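# Carry the bottle and beaker tray to the other bench

## Task

Move the tray holding the bottles and beakers so that it rests entirely on the second bench, with every bottle and beaker upright inside the tray at the finish. The task fails if any bottle or beaker leans over by half or more, touches the floor, or (for the glass beakers) drops more than a few centimetres or is knocked hard enough to break. The robot must release everything and back away at the end, must not topple or finish leaning, and the result only counts if it stays in place without the robot holding it.

## Robot and tools

ROBOT. A wheeled base with a vertical column, a tilting head and two six-joint arms (left and right), each ending in a two-finger gripper. Folded, it measures 0.73 m long, 0.62 m wide, 1.88 m tall; its front sits 0.40 m ahead of the column. The base drives forward/back and spins in place only, never sideways. Something in the room may occasionally nudge a loose object.

FRAMES. Base frame: origin on the floor under the column, between the drive wheels; x forward, y to the robot's left, z up. left_hand and right_hand are reported in this frame: the point where the fingers meet (tips reach 8 mm further). The hand's z axis is the finger direction (quat_wxyz maps (0,0,1) onto it); its y axis runs along the opening. Odometry frame = base frame at scene start; heading is positive leftward, -3.142 to 3.142, and base_odometry counts wheel turns, so slip shows up as travel.

execute_actions(actions, cameras). actions is a list holding one action or none (empty = just report state and images). An action may contain:
- base: exactly one of {"translate_m": d}, a relative drive in metres from where the base currently is, forward positive, -3 to 3; or {"rotate_rad": d}, a relative turn in radians, counter-clockwise (left) positive, -3.2 to 3.2.
- joints: absolute joint targets keyed by name, covering both arms in one dict: head_tilt_rad (-0.61 to 1.308, 0 about level, positive looks down); left_/right_joint1_rad (-2.879 to 2.879); joint2 (0 to 3.141); joint3 (0 to 3.019); joint4 (-1.692 to 1.57); joint5 (-1.57 to 1.57, positive swings the hand toward the robot's right); joint6 (-2.094 to 2.094, hand roll, positive clockwise viewed from behind); left_/right_gripper_m, fingertip gap in metres, 0 closed to 0.093 open. Any subset may be named; unnamed joints may keep pushing to old targets.
- speeds: optional caps for this action only, translate_m 0.05 to 0.8 m/s, rotate_rad 0.1 to 1 rad/s (maxima are the defaults). A base move needing over 8.667 s is rejected. Speeds do not slow arms.
All motions in the action start together. An unknown key or out-of-range number rejects the whole call with no motion. cameras: list from cam_head_left, cam_head_right, cam_left_wrist, cam_right_wrist, nav_camera, or all; omitted/null means all, [] means none. No action runs past 15 s.

wait(seconds 0 to 10): idle while the scene runs on; returns state and images. zoom_image(camera, region [x0,y0,x1,y1] pixels, max 504x504, origin top-left) enlarges part of that camera's latest full image. read_manual(section "licences") only gives licence text. finished_scene(scene) closes the scene irreversibly after the last command is held; the result reports success and may give a new task.

ARM GEOMETRY (approximate). With left joint1 at -1.57 (right at 1.57) and joints 5, 6 at 0, the arm moves in a vertical plane straight ahead, 0.23 m beside the column. Let a = j2 - 0.35, b = 1.05 + j2 - j3, c = b - j4 (c = 1.57 means fingers straight down). Hand reach ahead = 0.12 + 0.39 sin a + 0.38 cos b + 0.25 cos c; height = 1.46 + 0.39 cos a - 0.38 sin b - 0.25 sin c. E.g. j2,j3,j4 = 0.93, 0.78, 0.14 gives 0.60 m ahead, 1.21 m up. The real hand tends to sit up to ~5 cm lower and nearer the column (~12 cm with heavy/far loads); trust the reported hand position (1-3 cm error). Reach is about 1 m from the shoulder, lowest about 0.47 m up; the floor is out of reach. Joint1 positive moves the hand ahead and down toward the robot's left.

LOADS. Fingers down, one arm carries up to 3.2 kg at ~0.4 m ahead (0.65-1.2 m up), 2 kg out to 0.6 m, 1 kg out to 0.8 m (0.9-1.2 m up). A grip holds roughly 2-6 kg. Heavy loads held with fingers flatter than ~1.2 rad below horizontal sag. Fingers are 7 cm long; gripper body 10 x 7 cm; the wrist camera sticks out 11 cm on one side. To grasp, command an opening smaller than the object; off_target is then normal. A reported opening staying 0.002 m or more above target means something is held.

RESULTS. base_status / joint_status per motion: done (within tolerance; for the base, wheels turned as asked even if slipping), off_target, contact_stop (base wheel stalled: back off 0.05 m before turning), time_out, not_followed ("joint command not followed", with a cause line, means a self-collision check withheld arm targets; back the moved joints off by at least 0.05 rad, or move the other arm). on_its_own covers what the call did not command; "held at" is a target, not a position. Targets within ~0.03 rad (0.08 for joints 2 and 3) of the current reading may not move anything. For gentle contact, step about 0.05 rad per call from your last target. A blocked arm keeps pushing; to relax it, resend its reported positions (a loaded arm sinks a little each time). motor_effort shows wheel motors in percent (peak in brackets); wheel_motors_off = 1 means a ~3 s hard push cut the wheels for 2 s. If turned_by_wheels and turned_by_imu disagree by over ~4% and 0.05 rad, the base hit something or slipped. base_tilt is in degrees (forward, right); a forward drop of 0.5 degrees while moving means leaning back: reverse 0.05 m. A bench top 0.30-1.20 m high can slide over the base housing and hit the column. MOTOR HOT warns from 85 °C; at 100 °C an OVER-TEMPERATURE FAULT drops that arm (limit_stop_at_motor_heat).

AVOID. Letting the arms strike or press on each other; arms fast or near the centreline can still collide. Hard pushes, sustained pushing, dropping or tipping containers, and leaving the robot tilted. The robot holds the last command while you think.

Each tool is called after ">>>" by a JSON object that holds its "method" and its "body", one argument or row to a line.

## Session

>>> {"method": "execute_actions", "body": {
  "actions": [
    {"joints":{"head_tilt_rad":0.6}}
  ]
}}

Scene clock: 0.73 s.
Joint torques (N m, as the arm reports them, + toward a larger angle): left_arm=[ 0.66 -9.02 -0.94 -0.84 -0.06  0.05] | right_arm=[-0.42 -6.76 -0.47 -1.25 -0.08  0.02]
base_odometry: x=+0.000 y=+0.000 heading=+0.000 (m, m, rad; odometry frame)
turned_by_wheels: +0.000 (rad since the last result)
turned_by_imu: +0.000 (rad since the last result)
base_tilt: forward=+0.2 right=+0.2 (deg)
base_status: not commanded
joint_positions: head_tilt_rad=+0.618 left_joint1_rad=-1.565 left_joint2_rad=+0.897 left_joint3_rad=+0.375 left_joint4_rad=-0.931 left_joint5_rad=-0.002 left_joint6_rad=-0.084 left_gripper_m=+0.095 right_joint1_rad=+1.600 right_joint2_rad=+0.839 right_joint3_rad=+0.374 right_joint4_rad=-0.959 right_joint5_rad=-0.031 right_joint6_rad=-0.101 right_gripper_m=+0.095
joint_status: all done
wheel_motors_off: 0
motor_effort: left_wheel=+8(6) right_wheel=+5(4) (%)
left_hand: x=+0.1289 y=+0.2260 z=+1.2552 quat_wxyz=(+0.448, +0.039, -0.893, -0.021) (m; base frame)
right_hand: x=+0.1354 y=-0.2144 z=+1.2615 quat_wxyz=(+0.434, +0.051, -0.899, -0.044) (m; base frame)
pictures: cam_head_left, cam_head_right, cam_left_wrist, cam_right_wrist, nav_camera
Images, in order (width x height): cam_head_left 504x504, cam_head_right 504x504, cam_left_wrist 504x504, cam_right_wrist 504x504, nav_camera 504x504.

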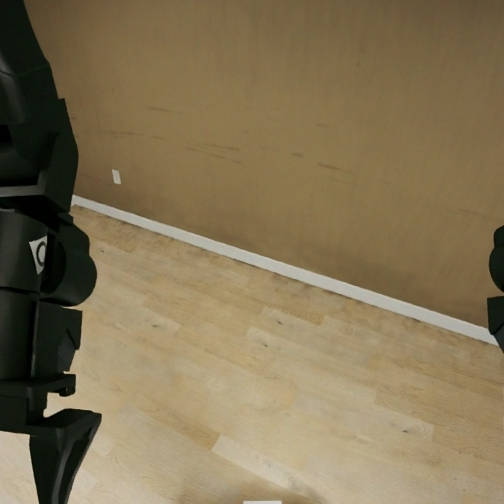

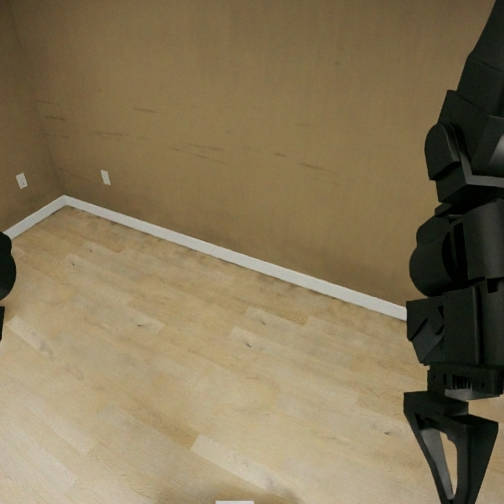

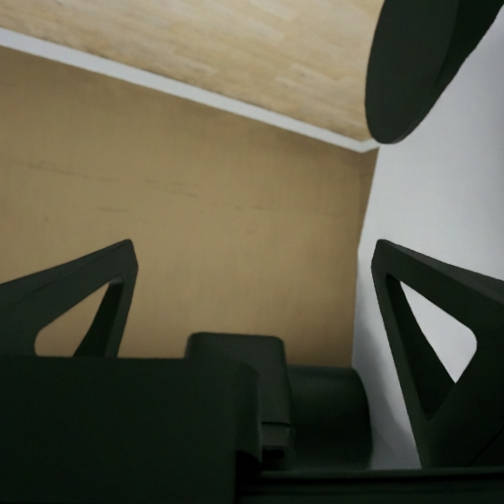

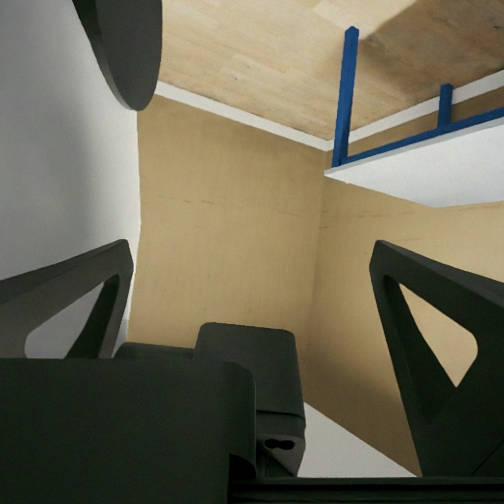

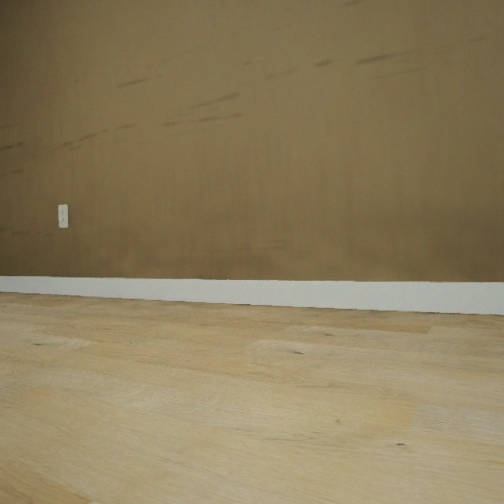

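>>> {"method": "execute_actions", "body": {
  "actions": [
    {"base":{"rotate_rad":-2.0},"joints":{"head_tilt_rad":0.45}}
  ],
  "cameras": ["cam_head_left","cam_head_right","cam_left_wrist","cam_right_wrist"]
}}

Scene clock: 12.33 s.
Joint torques (N m, as the arm reports them, + toward a larger angle): left_arm=[ 0.8  -8.82 -0.96 -0.85 -0.06  0.05] | right_arm=[-0.45 -6.71 -0.38 -1.27 -0.08  0.03]
base_odometry: x=+0.000 y=+0.000 heading=-1.998 (m, m, rad; odometry frame)
turned_by_wheels: -1.998 (rad since the last result)
turned_by_imu: -1.977 (rad since the last result)
base_tilt: forward=+0.0 right=+0.2 (deg)
base_status: done
joint_positions: head_tilt_rad=+0.469 left_joint1_rad=-1.565 left_joint2_rad=+0.897 left_joint3_rad=+0.375 left_joint4_rad=-0.931 left_joint5_rad=-0.002 left_joint6_rad=-0.084 left_gripper_m=+0.095 right_joint1_rad=+1.600 right_joint2_rad=+0.839 right_joint3_rad=+0.374 right_joint4_rad=-0.959 right_joint5_rad=-0.031 right_joint6_rad=-0.101 right_gripper_m=+0.095
joint_status: all done
wheel_motors_off: 0
motor_effort: left_wheel=+10(83) right_wheel=-7(52) (%)
left_hand: x=+0.1289 y=+0.2260 z=+1.2552 quat_wxyz=(+0.448, +0.039, -0.893, -0.021) (m; base frame)
right_hand: x=+0.1354 y=-0.2144 z=+1.2615 quat_wxyz=(+0.434, +0.051, -0.899, -0.044) (m; base frame)
pictures: cam_head_left, cam_head_right, cam_left_wrist, cam_right_wrist
Images, in order (width x height): cam_head_left 504x504, cam_head_right 504x504, cam_left_wrist 504x504, cam_right_wrist 504x504.

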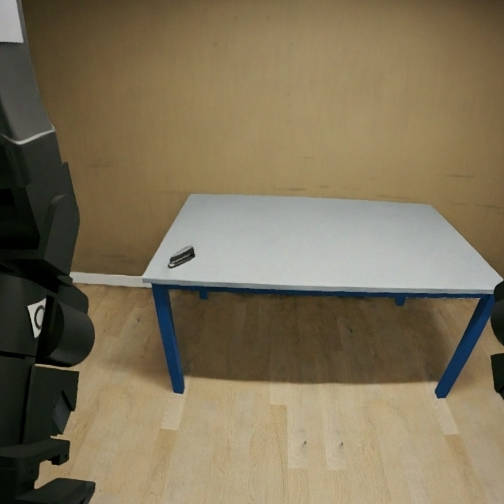

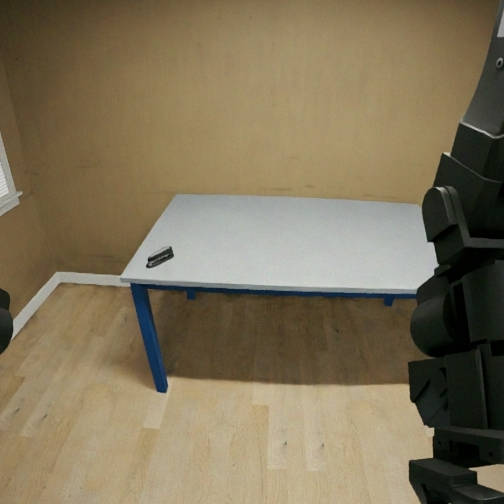

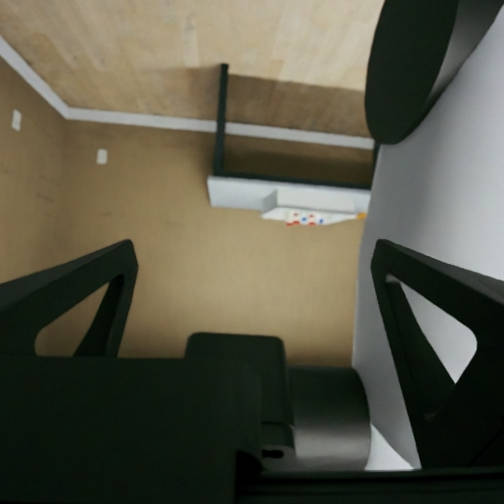

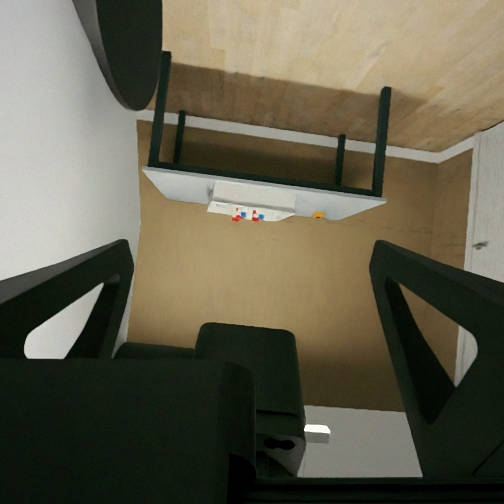

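Target bench ahead; tray is behind.

>>> {"method": "execute_actions", "body": {
  "actions": [
    {"base":{"rotate_rad":3.14}}
  ],
  "cameras": ["cam_head_left","cam_head_right","nav_camera"]
}}

Scene clock: 22.93 s.
Joint torques (N m, as the arm reports them, + toward a larger angle): left_arm=[ 0.58 -8.75 -0.93 -0.88 -0.05  0.04] | right_arm=[-0.38 -6.72 -0.55 -1.27 -0.08  0.02]
base_odometry: x=+0.000 y=+0.000 heading=+1.140 (m, m, rad; odometry frame)
turned_by_wheels: +3.138 (rad since the last result)
turned_by_imu: +3.106 (rad since the last result)
base_tilt: forward=+0.2 right=+0.1 (deg)
base_status: done
joint_positions: head_tilt_rad=+0.468 left_joint1_rad=-1.565 left_joint2_rad=+0.897 left_joint3_rad=+0.375 left_joint4_rad=-0.931 left_joint5_rad=-0.002 left_joint6_rad=-0.084 left_gripper_m=+0.095 right_joint1_rad=+1.600 right_joint2_rad=+0.839 right_joint3_rad=+0.374 right_joint4_rad=-0.959 right_joint5_rad=-0.031 right_joint6_rad=-0.101 right_gripper_m=+0.095
joint_status: not commanded
wheel_motors_off: 0
motor_effort: left_wheel=-9(76) right_wheel=+8(74) (%)
left_hand: x=+0.1289 y=+0.2260 z=+1.2552 quat_wxyz=(+0.448, +0.039, -0.893, -0.021) (m; base frame)
right_hand: x=+0.1354 y=-0.2144 z=+1.2615 quat_wxyz=(+0.434, +0.051, -0.899, -0.044) (m; base frame)
pictures: cam_head_left, cam_head_right, nav_camera
Images, in order (width x height): cam_head_left 504x504, cam_head_right 504x504, nav_camera 504x504.

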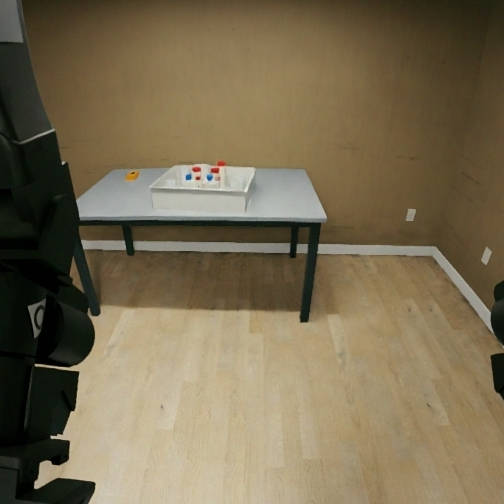

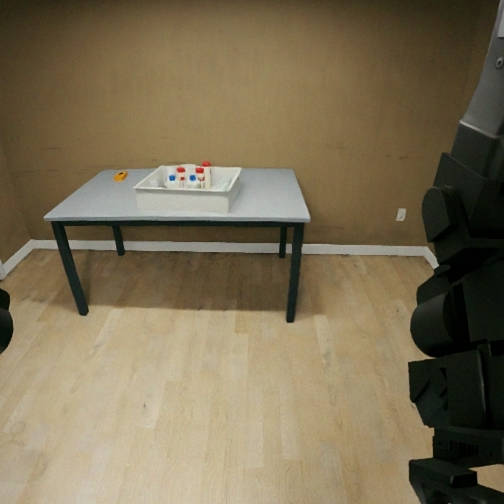

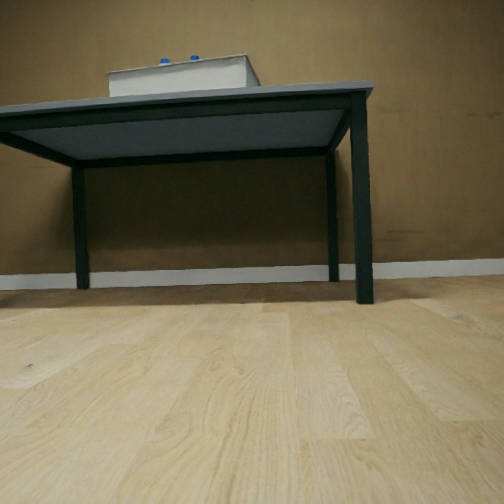

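>>> {"method": "execute_actions", "body": {
  "actions": [
    {"base":{"rotate_rad":0.3}}
  ],
  "cameras": []
}}

>>> {"method": "execute_actions", "body": {
  "actions": [
    {"base":{"translate_m":1.0},"joints":{"head_tilt_rad":0.8}}
  ],
  "cameras": []
}}

>>> {"method": "execute_actions", "body": {
  "actions": [
    {"base":{"rotate_rad":-0.345}}
  ],
  "cameras": ["cam_head_left","cam_head_right","nav_camera"]
}}

Scene clock: 40.23 s.
Joint torques (N m, as the arm reports them, + toward a larger angle): left_arm=[ 0.6  -8.77 -0.92 -0.88 -0.04  0.05] | right_arm=[-0.44 -6.61 -0.46 -1.28 -0.08  0.03]
base_odometry: x=+0.000 y=+0.000 heading=+1.438 (m, m, rad; odometry frame)
turned_by_wheels: +0.298 (rad since the last result)
turned_by_imu: +0.296 (rad since the last result)
base_tilt: forward=+0.1 right=+0.0 (deg)
base_status: done
joint_positions: head_tilt_rad=+0.468 left_joint1_rad=-1.565 left_joint2_rad=+0.897 left_joint3_rad=+0.375 left_joint4_rad=-0.931 left_joint5_rad=-0.002 left_joint6_rad=-0.084 left_gripper_m=+0.095 right_joint1_rad=+1.600 right_joint2_rad=+0.839 right_joint3_rad=+0.374 right_joint4_rad=-0.959 right_joint5_rad=-0.031 right_joint6_rad=-0.101 right_gripper_m=+0.095
joint_status: not commanded
wheel_motors_off: 0
motor_effort: left_wheel=-11(39) right_wheel=+8(35) (%)
left_hand: x=+0.1289 y=+0.2260 z=+1.2552 quat_wxyz=(+0.448, +0.039, -0.893, -0.021) (m; base frame)
right_hand: x=+0.1354 y=-0.2144 z=+1.2615 quat_wxyz=(+0.434, +0.051, -0.899, -0.044) (m; base frame)
pictures: none
No camera images: the call's "cameras" was empty. Leave "cameras" out to get every camera's image.

Scene clock: 43.53 s.
Joint torques (N m, as the arm reports them, + toward a larger angle): left_arm=[ 0.59 -8.8  -1.12 -0.91 -0.05  0.05] | right_arm=[-0.4  -6.72 -0.66 -1.26 -0.08  0.02]
base_odometry: x=+0.131 y=+0.991 heading=+1.439 (m, m, rad; odometry frame)
turned_by_wheels: +0.001 (rad since the last result)
turned_by_imu: -0.001 (rad since the last result)
base_tilt: forward=+0.0 right=+0.1 (deg)
base_status: done
joint_positions: head_tilt_rad=+0.803 left_joint1_rad=-1.565 left_joint2_rad=+0.897 left_joint3_rad=+0.378 left_joint4_rad=-0.931 left_joint5_rad=-0.002 left_joint6_rad=-0.084 left_gripper_m=+0.095 right_joint1_rad=+1.600 right_joint2_rad=+0.839 right_joint3_rad=+0.376 right_joint4_rad=-0.959 right_joint5_rad=-0.031 right_joint6_rad=-0.101 right_gripper_m=+0.095
joint_status: all done
wheel_motors_off: 0
motor_effort: left_wheel=+2(100) right_wheel=-2(81) (%)
left_hand: x=+0.1307 y=+0.2260 z=+1.2546 quat_wxyz=(+0.446, +0.040, -0.894, -0.021) (m; base frame)
right_hand: x=+0.1367 y=-0.2143 z=+1.2611 quat_wxyz=(+0.433, +0.051, -0.899, -0.044) (m; base frame)
pictures: none
No camera images: the call's "cameras" was empty. Leave "cameras" out to get every camera's image.

Scene clock: 45.50 s.
Joint torques (N m, as the arm reports them, + toward a larger angle): left_arm=[ 0.61 -8.95 -1.1  -0.91 -0.04  0.05] | right_arm=[-0.45 -6.67 -0.65 -1.26 -0.08  0.03]
base_odometry: x=+0.132 y=+0.992 heading=+1.096 (m, m, rad; odometry frame)
turned_by_wheels: -0.343 (rad since the last result)
turned_by_imu: -0.336 (rad since the last result)
base_tilt: forward=+0.1 right=+0.2 (deg)
base_status: done
joint_positions: head_tilt_rad=+0.803 left_joint1_rad=-1.565 left_joint2_rad=+0.897 left_joint3_rad=+0.378 left_joint4_rad=-0.931 left_joint5_rad=-0.002 left_joint6_rad=-0.084 left_gripper_m=+0.095 right_joint1_rad=+1.600 right_joint2_rad=+0.839 right_joint3_rad=+0.376 right_joint4_rad=-0.959 right_joint5_rad=-0.031 right_joint6_rad=-0.101 right_gripper_m=+0.095
joint_status: not commanded
wheel_motors_off: 0
motor_effort: left_wheel=+4(70) right_wheel=-5(88) (%)
left_hand: x=+0.1307 y=+0.2260 z=+1.2546 quat_wxyz=(+0.446, +0.040, -0.894, -0.021) (m; base frame)
right_hand: x=+0.1367 y=-0.2143 z=+1.2611 quat_wxyz=(+0.433, +0.051, -0.899, -0.044) (m; base frame)
pictures: cam_head_left, cam_head_right, nav_camera
Images, in order (width x height): cam_head_left 504x504, cam_head_right 504x504, nav_camera 504x504.

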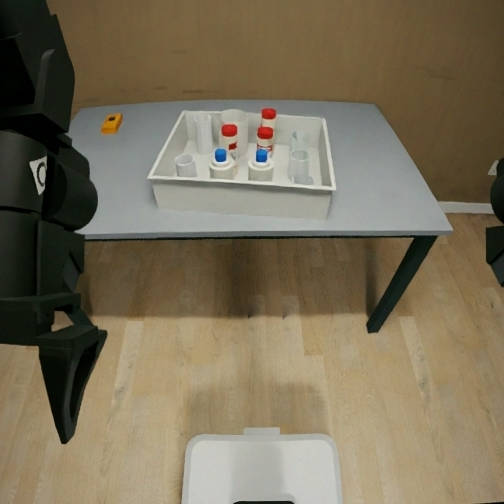

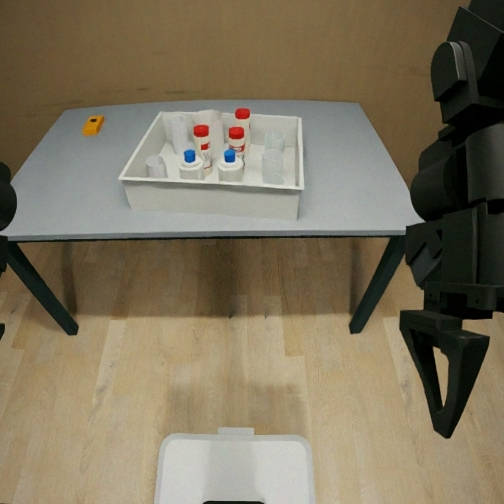

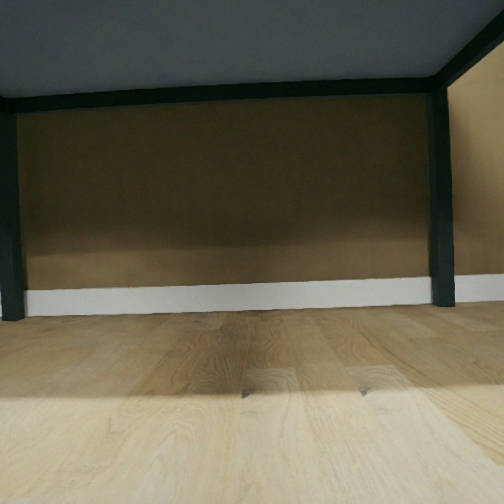

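>>> {"method": "execute_actions", "body": {
  "actions": [
    {"base":{"rotate_rad":0.15},"joints":{"left_joint1_rad":-1.5,"left_joint2_rad":1.31,"left_joint3_rad":0.96,"left_joint4_rad":-0.17,"left_joint6_rad":0,"right_joint1_rad":1.5,"right_joint2_rad":1.31,"right_joint3_rad":0.96,"right_joint4_rad":-0.17,"right_joint5_rad":0,"right_joint6_rad":0,"head_tilt_rad":1.05}}
  ],
  "cameras": []
}}

>>> {"method": "execute_actions", "body": {
  "actions": [
    {"base":{"translate_m":0.6}}
  ],
  "cameras": []
}}

>>> {"method": "execute_actions", "body": {
  "actions": [
    {"base":{"rotate_rad":-0.25}}
  ],
  "cameras": ["cam_head_left","cam_head_right","cam_left_wrist","cam_right_wrist"]
}}

Scene clock: 65.00 s.
Joint torques (N m, as the arm reports them, + toward a larger angle): left_arm=[  1.21 -19.23   1.34   1.01  -0.09   0.18] | right_arm=[ -1.18 -15.05   2.16   0.84   0.04   0.16]
base_odometry: x=+0.131 y=+0.991 heading=+1.244 (m, m, rad; odometry frame)
turned_by_wheels: +0.147 (rad since the last result)
turned_by_imu: +0.146 (rad since the last result)
base_tilt: forward=+0.0 right=+0.4 (deg)
base_status: done
joint_positions: head_tilt_rad=+1.049 left_joint1_rad=-1.501 left_joint2_rad=+1.313 left_joint3_rad=+0.966 left_joint4_rad=-0.181 left_joint5_rad=-0.002 left_joint6_rad=-0.013 left_gripper_m=+0.095 right_joint1_rad=+1.496 right_joint2_rad=+1.302 right_joint3_rad=+0.964 right_joint4_rad=-0.180 right_joint5_rad=-0.001 right_joint6_rad=-0.012 right_gripper_m=+0.095
joint_status: all done
wheel_motors_off: 0
motor_effort: left_wheel=+0(13) right_wheel=+1(65) (%)
left_hand: x=+0.5058 y=+0.2641 z=+1.0540 quat_wxyz=(+0.002, +0.024, -0.999, -0.031) (m; base frame)
right_hand: x=+0.5090 y=-0.2672 z=+1.0582 quat_wxyz=(-0.002, -0.013, -0.999, +0.032) (m; base frame)
pictures: none
No camera images: the call's "cameras" was empty. Leave "cameras" out to get every camera's image.

Scene clock: 67.80 s.
Joint torques (N m, as the arm reports them, + toward a larger angle): left_arm=[  1.2  -18.62   1.36   1.    -0.08   0.18] | right_arm=[ -1.23 -14.34   1.97   0.65   0.04   0.15]
base_odometry: x=+0.325 y=+1.559 heading=+1.243 (m, m, rad; odometry frame)
turned_by_wheels: -0.001 (rad since the last result)
turned_by_imu: -0.002 (rad since the last result)
base_tilt: forward=+0.2 right=+0.2 (deg)
base_status: done
joint_positions: head_tilt_rad=+1.050 left_joint1_rad=-1.500 left_joint2_rad=+1.311 left_joint3_rad=+0.964 left_joint4_rad=-0.180 left_joint5_rad=-0.002 left_joint6_rad=-0.013 left_gripper_m=+0.095 right_joint1_rad=+1.497 right_joint2_rad=+1.302 right_joint3_rad=+0.965 right_joint4_rad=-0.177 right_joint5_rad=-0.001 right_joint6_rad=-0.012 right_gripper_m=+0.095
joint_status: not commanded
wheel_motors_off: 0
motor_effort: left_wheel=-1(83) right_wheel=+1(100) (%)
left_hand: x=+0.5057 y=+0.2645 z=+1.0546 quat_wxyz=(+0.001, +0.024, -0.999, -0.031) (m; base frame)
right_hand: x=+0.5105 y=-0.2667 z=+1.0582 quat_wxyz=(-0.004, -0.012, -0.999, +0.032) (m; base frame)
pictures: none
No camera images: the call's "cameras" was empty. Leave "cameras" out to get every camera's image.

Scene clock: 69.33 s.
Joint torques (N m, as the arm reports them, + toward a larger angle): left_arm=[  1.41 -18.53   1.27   1.    -0.08   0.19] | right_arm=[ -0.99 -14.64   2.06   0.62   0.04   0.16]
base_odometry: x=+0.325 y=+1.560 heading=+0.995 (m, m, rad; odometry frame)
turned_by_wheels: -0.248 (rad since the last result)
turned_by_imu: -0.242 (rad since the last result)
base_tilt: forward=+0.1 right=+0.2 (deg)
base_status: done
joint_positions: head_tilt_rad=+1.050 left_joint1_rad=-1.500 left_joint2_rad=+1.311 left_joint3_rad=+0.964 left_joint4_rad=-0.180 left_joint5_rad=-0.002 left_joint6_rad=-0.013 left_gripper_m=+0.095 right_joint1_rad=+1.498 right_joint2_rad=+1.302 right_joint3_rad=+0.965 right_joint4_rad=-0.177 right_joint5_rad=-0.001 right_joint6_rad=-0.012 right_gripper_m=+0.095
joint_status: not commanded
wheel_motors_off: 0
motor_effort: left_wheel=+1(68) right_wheel=-2(88) (%)
left_hand: x=+0.5057 y=+0.2647 z=+1.0546 quat_wxyz=(+0.001, +0.024, -0.999, -0.032) (m; base frame)
right_hand: x=+0.5105 y=-0.2660 z=+1.0581 quat_wxyz=(-0.004, -0.012, -0.999, +0.031) (m; base frame)
pictures: cam_head_left, cam_head_right, cam_left_wrist, cam_right_wrist
Images, in order (width x height): cam_head_left 504x504, cam_head_right 504x504, cam_left_wrist 504x504, cam_right_wrist 504x504.

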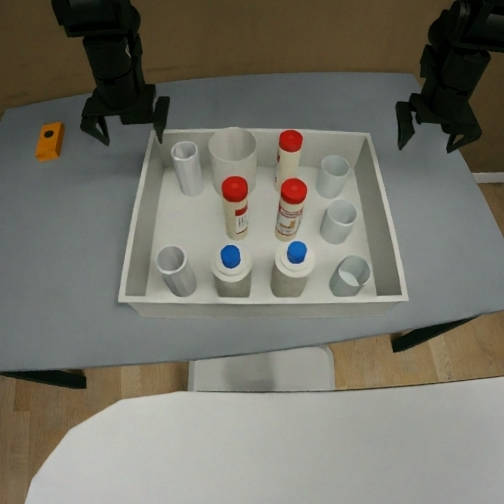

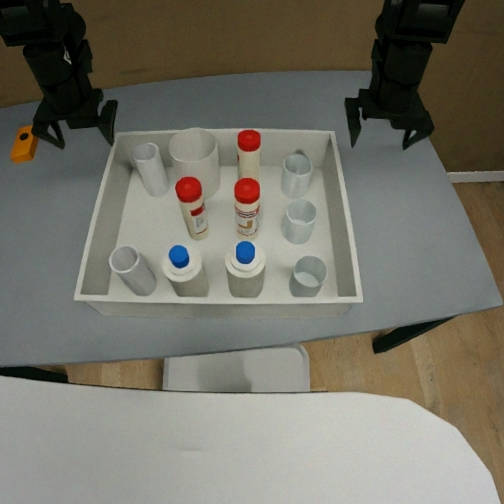

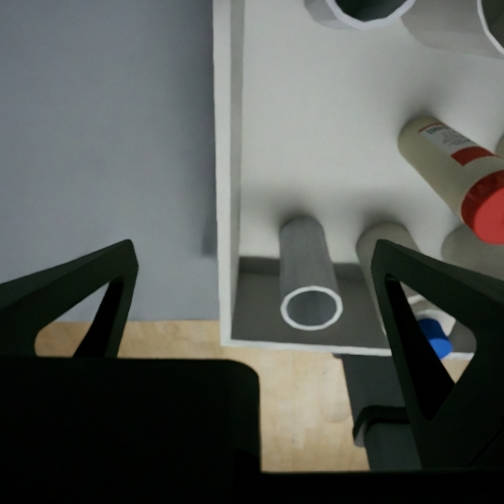

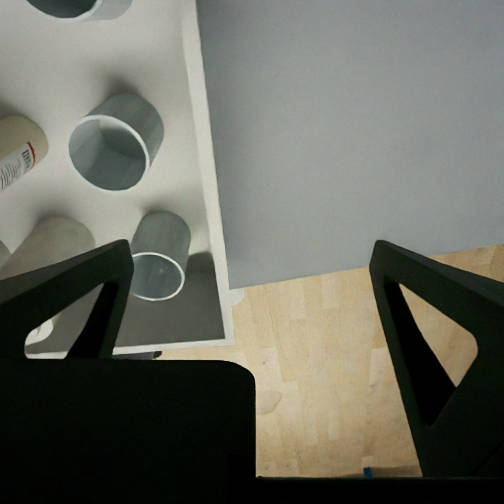

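>>> {"method": "execute_actions", "body": {
  "actions": [
    {"joints":{"left_joint1_rad":-1.46,"left_joint2_rad":1.59,"left_joint3_rad":1.11,"left_joint4_rad":-0.04,"left_joint6_rad":0.05,"right_joint1_rad":1.53,"right_joint2_rad":1.59,"right_joint3_rad":1.11,"right_joint4_rad":-0.04,"left_gripper_m":0.06,"right_gripper_m":0.06}}
  ],
  "cameras": ["cam_head_left","cam_head_right","cam_left_wrist","cam_right_wrist"]
}}

Scene clock: 84.33 s.
Joint torques (N m, as the arm reports them, + toward a larger angle): left_arm=[  1.73 -20.37   0.88   0.79  -0.12   0.2 ] | right_arm=[ -0.71 -16.9    0.93   0.48   0.02   0.16]
base_odometry: x=+0.325 y=+1.560 heading=+0.995 (m, m, rad; odometry frame)
turned_by_wheels: +0.000 (rad since the last result)
turned_by_imu: +0.000 (rad since the last result)
base_tilt: forward=+0.1 right=+0.2 (deg)
base_status: not commanded
joint_positions: head_tilt_rad=+1.050 left_joint1_rad=-1.458 left_joint2_rad=+1.603 left_joint3_rad=+1.106 left_joint4_rad=-0.043 left_joint5_rad=-0.002 left_joint6_rad=+0.036 left_gripper_m=+0.060 right_joint1_rad=+1.528 right_joint2_rad=+1.605 right_joint3_rad=+1.107 right_joint4_rad=-0.042 right_joint5_rad=-0.001 right_joint6_rad=-0.012 right_gripper_m=+0.060
joint_status: all done
wheel_motors_off: 0
motor_effort: left_wheel=+6(4) right_wheel=-6(8) (%)
left_hand: x=+0.4939 y=+0.2977 z=+0.9509 quat_wxyz=(+0.009, +0.010, -0.999, -0.049) (m; base frame)
right_hand: x=+0.4957 y=-0.2528 z=+0.9473 quat_wxyz=(+0.008, -0.005, -1.000, +0.018) (m; base frame)
pictures: cam_head_left, cam_head_right, cam_left_wrist, cam_right_wrist
Images, in order (width x height): cam_head_left 504x504, cam_head_right 504x504, cam_left_wrist 504x504, cam_right_wrist 504x504.

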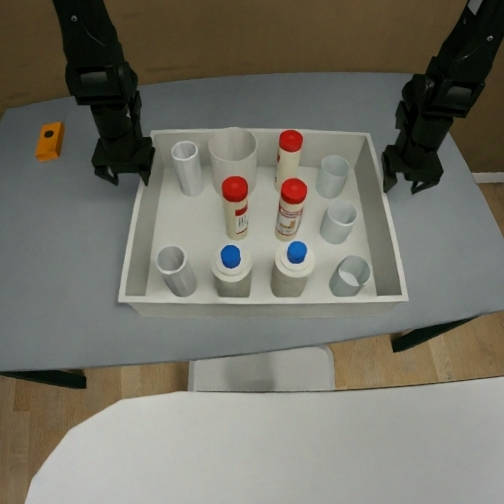

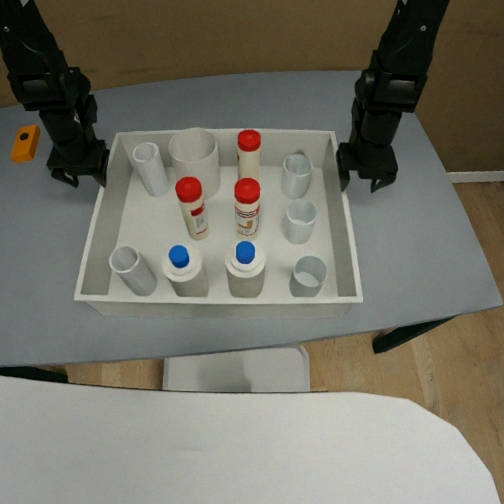

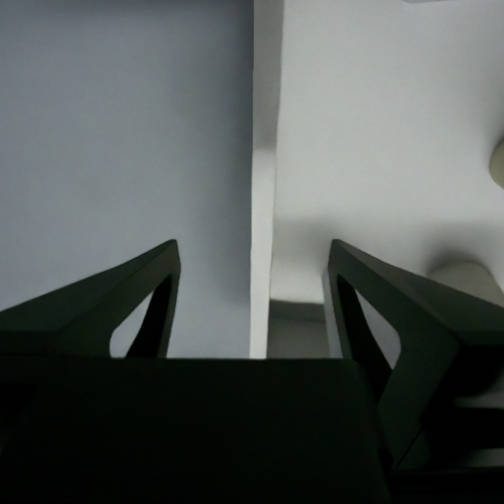

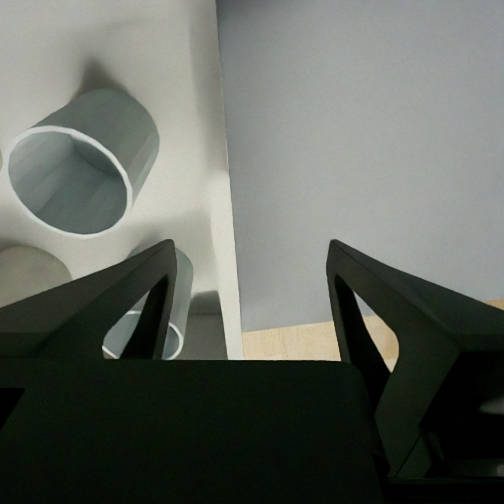

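>>> {"method": "execute_actions", "body": {
  "actions": [
    {"joints":{"left_joint1_rad":-1.48,"left_joint2_rad":1.78,"left_joint3_rad":1.26,"left_joint4_rad":0.0,"right_joint1_rad":1.555,"right_joint2_rad":1.78,"right_joint3_rad":1.26,"right_joint4_rad":0.0,"right_joint6_rad":-0.06}}
  ],
  "cameras": ["cam_head_left","cam_head_right","cam_left_wrist","cam_right_wrist"]
}}

Scene clock: 94.97 s.
Joint torques (N m, as the arm reports them, + toward a larger angle): left_arm=[  1.49 -20.54   0.32   0.9   -0.09   0.2 ] | right_arm=[ -0.93 -17.15   0.41   0.43   0.    -0.06]
base_odometry: x=+0.325 y=+1.560 heading=+0.995 (m, m, rad; odometry frame)
turned_by_wheels: +0.000 (rad since the last result)
turned_by_imu: +0.000 (rad since the last result)
base_tilt: forward=+0.1 right=+0.1 (deg)
base_status: not commanded
joint_positions: head_tilt_rad=+1.050 left_joint1_rad=-1.477 left_joint2_rad=+1.789 left_joint3_rad=+1.259 left_joint4_rad=-0.007 left_joint5_rad=-0.002 left_joint6_rad=+0.036 left_gripper_m=+0.060 right_joint1_rad=+1.552 right_joint2_rad=+1.784 right_joint3_rad=+1.260 right_joint4_rad=-0.005 right_joint5_rad=-0.001 right_joint6_rad=-0.050 right_gripper_m=+0.060
joint_status: all done
wheel_motors_off: 0
motor_effort: left_wheel=+6(7) right_wheel=-6(7) (%)
left_hand: x=+0.4982 y=+0.2917 z=+0.8803 quat_wxyz=(+0.007, +0.006, -0.999, -0.041) (m; base frame)
right_hand: x=+0.5037 y=-0.2384 z=+0.8795 quat_wxyz=(+0.003, +0.020, -1.000, +0.007) (m; base frame)
pictures: cam_head_left, cam_head_right, cam_left_wrist, cam_right_wrist
Images, in order (width x height): cam_head_left 504x504, cam_head_right 504x504, cam_left_wrist 504x504, cam_right_wrist 504x504.

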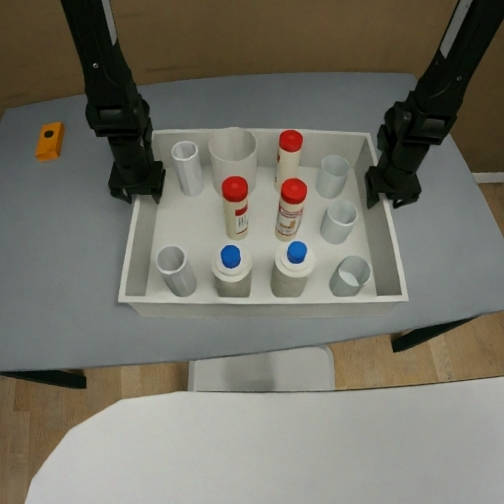

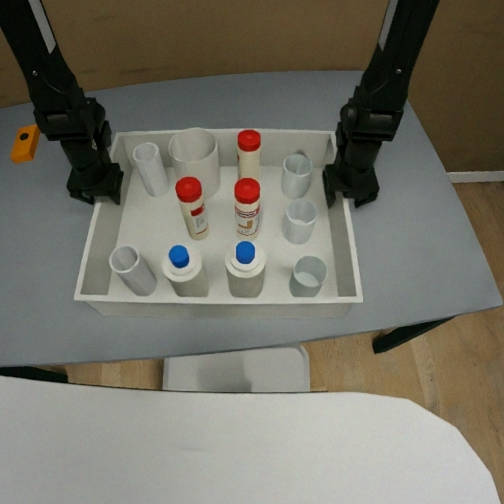

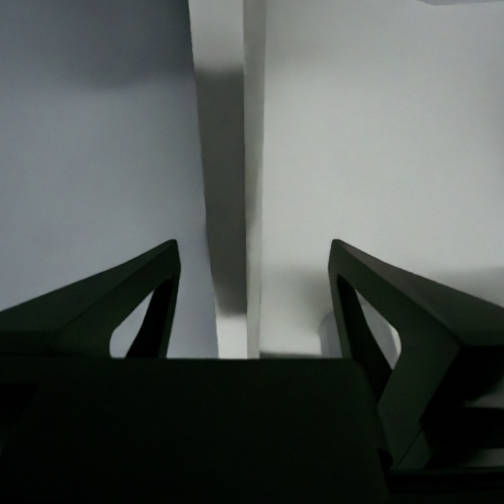

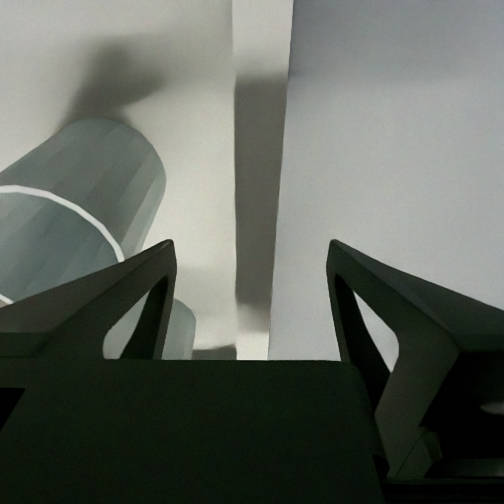

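>>> {"method": "execute_actions", "body": {
  "actions": [
    {"base":{"translate_m":-0.02},"joints":{"left_joint1_rad":-1.465,"left_joint2_rad":1.9,"left_joint3_rad":1.37,"left_joint4_rad":0.015,"left_joint6_rad":0.0,"right_joint1_rad":1.55,"right_joint2_rad":1.9,"right_joint3_rad":1.37,"right_joint4_rad":0.015,"right_gripper_m":0.04,"left_gripper_m":0.05}}
  ],
  "cameras": ["cam_head_left","cam_left_wrist","cam_right_wrist"]
}}

Scene clock: 104.57 s.
Joint torques (N m, as the arm reports them, + toward a larger angle): left_arm=[  2.53 -20.38   0.36   1.11  -0.09  -0.04] | right_arm=[ -1.51 -16.47   0.54   0.61  -0.01  -0.05]
base_odometry: x=+0.315 y=+1.544 heading=+0.995 (m, m, rad; odometry frame)
turned_by_wheels: +0.000 (rad since the last result)
turned_by_imu: +0.000 (rad since the last result)
base_tilt: forward=+0.2 right=+0.3 (deg)
base_status: done
joint_positions: head_tilt_rad=+1.051 left_joint1_rad=-1.470 left_joint2_rad=+1.907 left_joint3_rad=+1.368 left_joint4_rad=+0.004 left_joint5_rad=-0.002 left_joint6_rad=+0.008 left_gripper_m=+0.050 right_joint1_rad=+1.552 right_joint2_rad=+1.900 right_joint3_rad=+1.370 right_joint4_rad=+0.008 right_joint5_rad=-0.001 right_joint6_rad=-0.050 right_gripper_m=+0.040
joint_status: all done
wheel_motors_off: 0
motor_effort: left_wheel=-1(48) right_wheel=-4(98) (%)
left_hand: x=+0.4979 y=+0.3000 z=+0.8355 quat_wxyz=(+0.006, +0.021, -0.999, -0.044) (m; base frame)
right_hand: x=+0.5059 y=-0.2397 z=+0.8349 quat_wxyz=(+0.000, +0.020, -1.000, +0.008) (m; base frame)
pictures: cam_head_left, cam_left_wrist, cam_right_wrist
Images, in order (width x height): cam_head_left 504x504, cam_left_wrist 504x504, cam_right_wrist 504x504.

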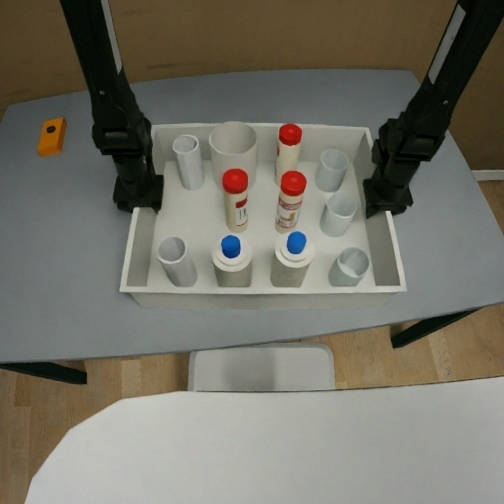

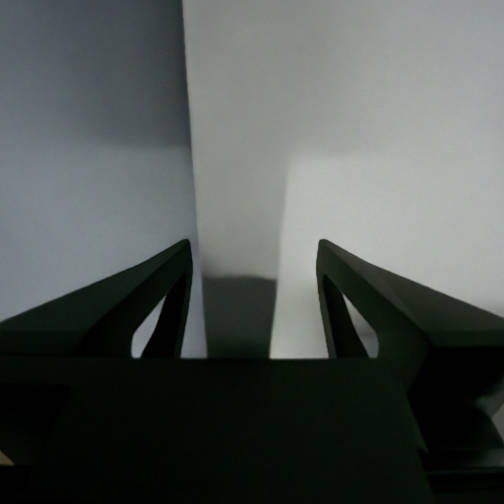

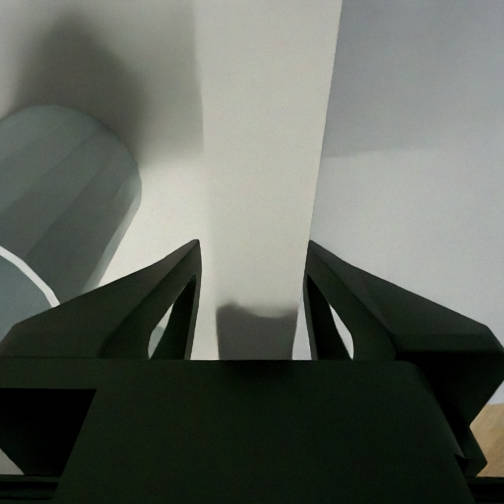

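>>> {"method": "execute_actions", "body": {
  "actions": [
    {"joints":{"right_gripper_m":0.0,"left_gripper_m":0.0}}
  ],
  "cameras": []
}}

>>> {"method": "execute_actions", "body": {
  "actions": [
    {"joints":{"left_joint1_rad":-1.46,"left_joint2_rad":1.82,"left_joint3_rad":1.3,"left_joint4_rad":0.01,"right_joint2_rad":1.82,"right_joint3_rad":1.3,"right_joint4_rad":0.01}}
  ],
  "cameras": []
}}

>>> {"method": "execute_actions", "body": {
  "actions": [
    {"joints":{"left_joint1_rad":-1.455,"left_joint2_rad":1.73,"left_joint3_rad":1.23,"left_joint4_rad":0.0,"right_joint2_rad":1.73,"right_joint3_rad":1.23,"right_joint4_rad":0.0}}
  ],
  "cameras": ["cam_head_left","cam_left_wrist","cam_right_wrist"]
}}

Scene clock: 116.43 s.
Joint torques (N m, as the arm reports them, + toward a larger angle): left_arm=[  1.51 -20.16   0.34   1.04  -2.3   -0.37] | right_arm=[ -0.93 -16.48   0.58   0.62   1.62   0.02]
base_odometry: x=+0.315 y=+1.544 heading=+0.995 (m, m, rad; odometry frame)
turned_by_wheels: +0.000 (rad since the last result)
turned_by_imu: +0.000 (rad since the last result)
base_tilt: forward=+0.1 right=+0.2 (deg)
base_status: not commanded
joint_positions: head_tilt_rad=+1.051 left_joint1_rad=-1.461 left_joint2_rad=+1.907 left_joint3_rad=+1.368 left_joint4_rad=+0.005 left_joint5_rad=+0.047 left_joint6_rad=+0.039 left_gripper_m=+0.010 right_joint1_rad=+1.546 right_joint2_rad=+1.900 right_joint3_rad=+1.370 right_joint4_rad=+0.008 right_joint5_rad=-0.042 right_joint6_rad=-0.059 right_gripper_m=+0.007
joint_status: left_gripper_m off_target (ended at +0.010, target +0.000); right_gripper_m off_target (ended at +0.007, target +0.000)
wheel_motors_off: 0
motor_effort: left_wheel=+0(1) right_wheel=-8(7) (%)
left_hand: x=+0.4983 y=+0.2991 z=+0.8356 quat_wxyz=(+0.005, +0.009, -1.000, -0.024) (m; base frame)
right_hand: x=+0.5060 y=-0.2367 z=+0.8350 quat_wxyz=(-0.001, +0.023, -1.000, -0.010) (m; base frame)
pictures: none
No camera images: the call's "cameras" was empty. Leave "cameras" out to get every camera's image.

Scene clock: 117.20 s.
Joint torques (N m, as the arm reports them, + toward a larger angle): left_arm=[  1.99 -25.65  -1.48   0.27  -2.4   -0.32] | right_arm=[ -0.72 -21.51  -2.36  -0.17   1.74   0.12]
base_odometry: x=+0.315 y=+1.544 heading=+0.995 (m, m, rad; odometry frame)
turned_by_wheels: +0.000 (rad since the last result)
turned_by_imu: +0.000 (rad since the last result)
base_tilt: forward=+0.2 right=+0.2 (deg)
base_status: not commanded
joint_positions: head_tilt_rad=+1.051 left_joint1_rad=-1.461 left_joint2_rad=+1.895 left_joint3_rad=+1.318 left_joint4_rad=+0.021 left_joint5_rad=+0.049 left_joint6_rad=+0.037 left_gripper_m=+0.010 right_joint1_rad=+1.542 right_joint2_rad=+1.891 right_joint3_rad=+1.328 right_joint4_rad=+0.021 right_joint5_rad=-0.045 right_joint6_rad=-0.066 right_gripper_m=+0.007
joint_status: all done
wheel_motors_off: 0
motor_effort: left_wheel=+0(0) right_wheel=-9(9) (%)
left_hand: x=+0.4785 y=+0.2971 z=+0.8408 quat_wxyz=(+0.016, +0.010, -1.000, -0.022) (m; base frame)
right_hand: x=+0.4885 y=-0.2386 z=+0.8389 quat_wxyz=(+0.009, +0.026, -1.000, -0.011) (m; base frame)
pictures: none
No camera images: the call's "cameras" was empty. Leave "cameras" out to get every camera's image.

Scene clock: 118.00 s.
Joint torques (N m, as the arm reports them, + toward a larger angle): left_arm=[  2.34 -25.96  -0.35   0.22  -2.48  -0.4 ] | right_arm=[ -0.35 -22.44  -1.19  -0.54   1.96   0.09]
base_odometry: x=+0.315 y=+1.544 heading=+0.995 (m, m, rad; odometry frame)
turned_by_wheels: +0.000 (rad since the last result)
turned_by_imu: +0.000 (rad since the last result)
base_tilt: forward=+0.1 right=+0.2 (deg)
base_status: not commanded
joint_positions: head_tilt_rad=+1.051 left_joint1_rad=-1.456 left_joint2_rad=+1.808 left_joint3_rad=+1.233 left_joint4_rad=+0.016 left_joint5_rad=+0.050 left_joint6_rad=+0.041 left_gripper_m=+0.010 right_joint1_rad=+1.541 right_joint2_rad=+1.811 right_joint3_rad=+1.245 right_joint4_rad=+0.017 right_joint5_rad=-0.051 right_joint6_rad=-0.066 right_gripper_m=+0.007
joint_status: all done
wheel_motors_off: 0
motor_effort: left_wheel=+2(1) right_wheel=-9(8) (%)
left_hand: x=+0.4764 y=+0.2971 z=+0.8743 quat_wxyz=(+0.017, +0.009, -1.000, -0.024) (m; base frame)
right_hand: x=+0.4843 y=-0.2382 z=+0.8699 quat_wxyz=(+0.012, +0.025, -1.000, -0.013) (m; base frame)
pictures: cam_head_left, cam_left_wrist, cam_right_wrist
Images, in order (width x height): cam_head_left 504x504, cam_left_wrist 504x504, cam_right_wrist 504x504.

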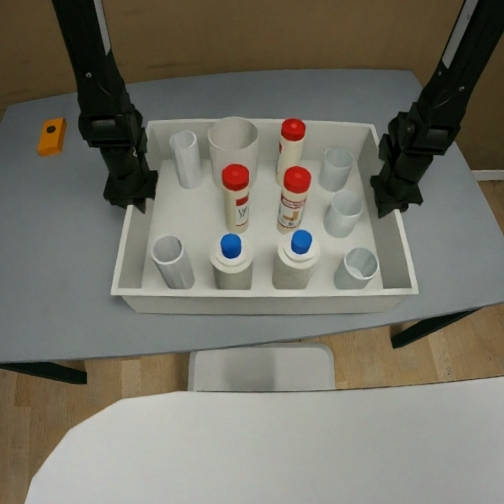

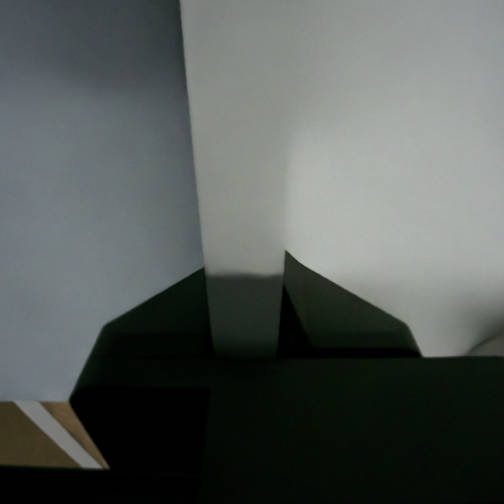

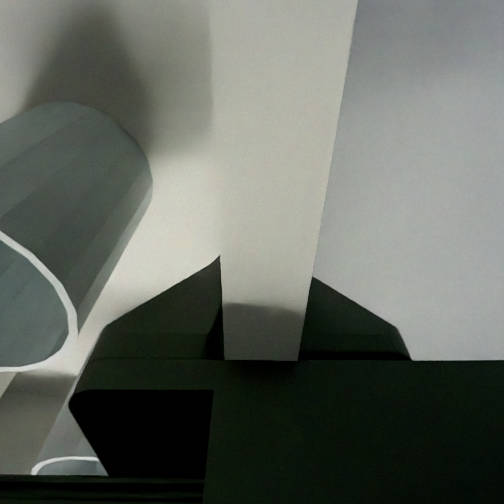

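>>> {"method": "execute_actions", "body": {
  "actions": [
    {"base":{"translate_m":-0.7},"speeds":{"translate_m":0.4},"joints":{"left_joint1_rad":-1.445,"left_joint2_rad":1.62,"left_joint3_rad":1.16,"left_joint4_rad":0.0,"left_joint5_rad":0.05,"right_joint1_rad":1.54,"right_joint5_rad":-0.05,"right_joint2_rad":1.62,"right_joint3_rad":1.16,"right_joint4_rad":0.0}}
  ],
  "cameras": ["cam_head_left"]
}}

>>> {"method": "execute_actions", "body": {
  "actions": [
    {"base":{"rotate_rad":-3.0},"speeds":{"rotate_rad":0.6},"joints":{"head_tilt_rad":0.6}}
  ],
  "cameras": ["cam_head_left","nav_camera"]
}}

Scene clock: 134.60 s.
Joint torques (N m, as the arm reports them, + toward a larger angle): left_arm=[  1.96 -25.1    0.46   0.36  -2.08  -0.45] | right_arm=[ -0.2  -21.84  -0.06  -0.32   1.13   0.09]
base_odometry: x=-0.067 y=+0.957 heading=+0.993 (m, m, rad; odometry frame)
turned_by_wheels: -0.002 (rad since the last result)
turned_by_imu: -0.001 (rad since the last result)
base_tilt: forward=+0.0 right=+0.2 (deg)
base_status: done
joint_positions: head_tilt_rad=+1.051 left_joint1_rad=-1.448 left_joint2_rad=+1.685 left_joint3_rad=+1.159 left_joint4_rad=+0.013 left_joint5_rad=+0.094 left_joint6_rad=+0.044 left_gripper_m=+0.008 right_joint1_rad=+1.527 right_joint2_rad=+1.689 right_joint3_rad=+1.168 right_joint4_rad=+0.019 right_joint5_rad=-0.080 right_joint6_rad=-0.067 right_gripper_m=+0.006
joint_status: left_joint5_rad time_out (moved +0.044 of +0.000); right_joint1_rad time_out (moved -0.014 of -0.001); right_joint2_rad time_out (moved -0.122 of -0.191); right_joint3_rad time_out (moved -0.077 of -0.085); right_joint4_rad time_out (moved +0.002 of -0.017); right_joint5_rad time_out (moved -0.029 of +0.001); the others done
wheel_motors_off: 0
on_its_own: left_joint5_rad reads +0.094 and still pushes toward +0.050 since a time_out
motor_effort: left_wheel=-1(100) right_wheel=+2(75) (%)
left_hand: x=+0.4983 y=+0.2915 z=+0.9204 quat_wxyz=(-0.006, +0.008, -1.000, -0.007) (m; base frame)
right_hand: x=+0.5049 y=-0.2417 z=+0.9160 quat_wxyz=(-0.012, +0.023, -0.999, -0.020) (m; base frame)
pictures: cam_head_left
Images, in order (width x height): cam_head_left 504x504.

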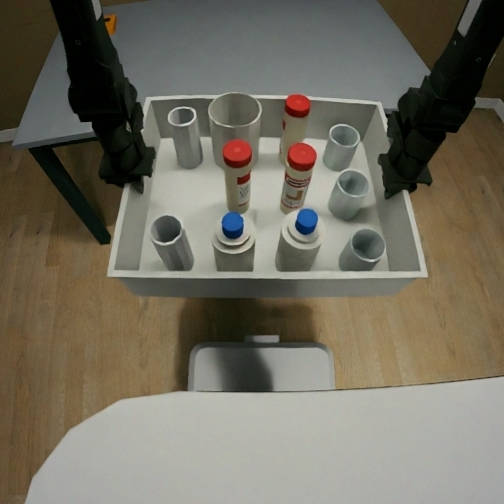

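not run: a stop came earlier in this reply.

>>> {"method": "execute_actions", "body": {
  "actions": [
    {"base":{"rotate_rad":-3.0},"speeds":{"rotate_rad":0.7},"joints":{"head_tilt_rad":0.6,"left_joint5_rad":0.11,"right_joint5_rad":-0.09}}
  ],
  "cameras": ["cam_head_left","nav_camera"]
}}

Scene clock: 147.20 s.
Joint torques (N m, as the arm reports them, + toward a larger angle): left_arm=[  2.05 -25.28   0.47   0.27  -1.03  -0.45] | right_arm=[  0.56 -22.06  -0.17  -0.4    0.49   0.13]
base_odometry: x=-0.067 y=+0.956 heading=-2.005 (m, m, rad; odometry frame)
turned_by_wheels: -2.998 (rad since the last result)
turned_by_imu: -2.965 (rad since the last result)
base_tilt: forward=-0.1 right=+0.2 (deg)
base_status: done
joint_positions: head_tilt_rad=+0.618 left_joint1_rad=-1.446 left_joint2_rad=+1.685 left_joint3_rad=+1.159 left_joint4_rad=+0.013 left_joint5_rad=+0.132 left_joint6_rad=+0.047 left_gripper_m=+0.006 right_joint1_rad=+1.517 right_joint2_rad=+1.689 right_joint3_rad=+1.170 right_joint4_rad=+0.019 right_joint5_rad=-0.105 right_joint6_rad=-0.069 right_gripper_m=+0.006
joint_status: all done
wheel_motors_off: 0
motor_effort: left_wheel=+10(100) right_wheel=-10(79) (%)
left_hand: x=+0.4987 y=+0.2865 z=+0.9205 quat_wxyz=(-0.008, +0.007, -1.000, +0.011) (m; base frame)
right_hand: x=+0.5061 y=-0.2442 z=+0.9164 quat_wxyz=(-0.013, +0.022, -0.999, -0.028) (m; base frame)
pictures: cam_head_left, nav_camera
Images, in order (width x height): cam_head_left 504x504, nav_camera 504x504.

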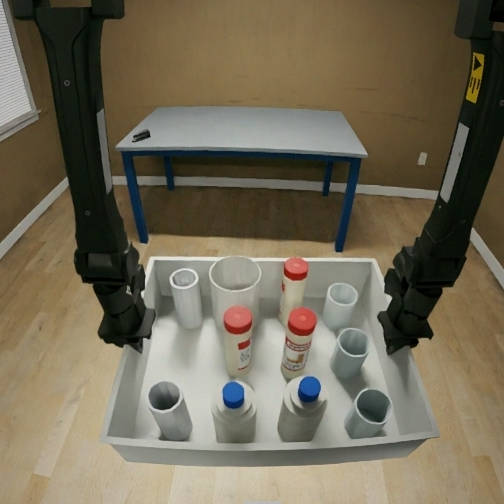

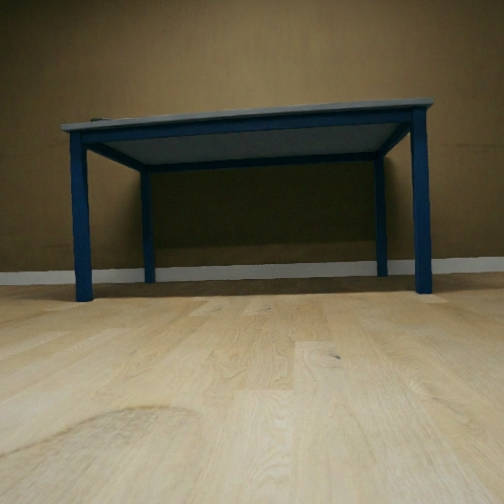

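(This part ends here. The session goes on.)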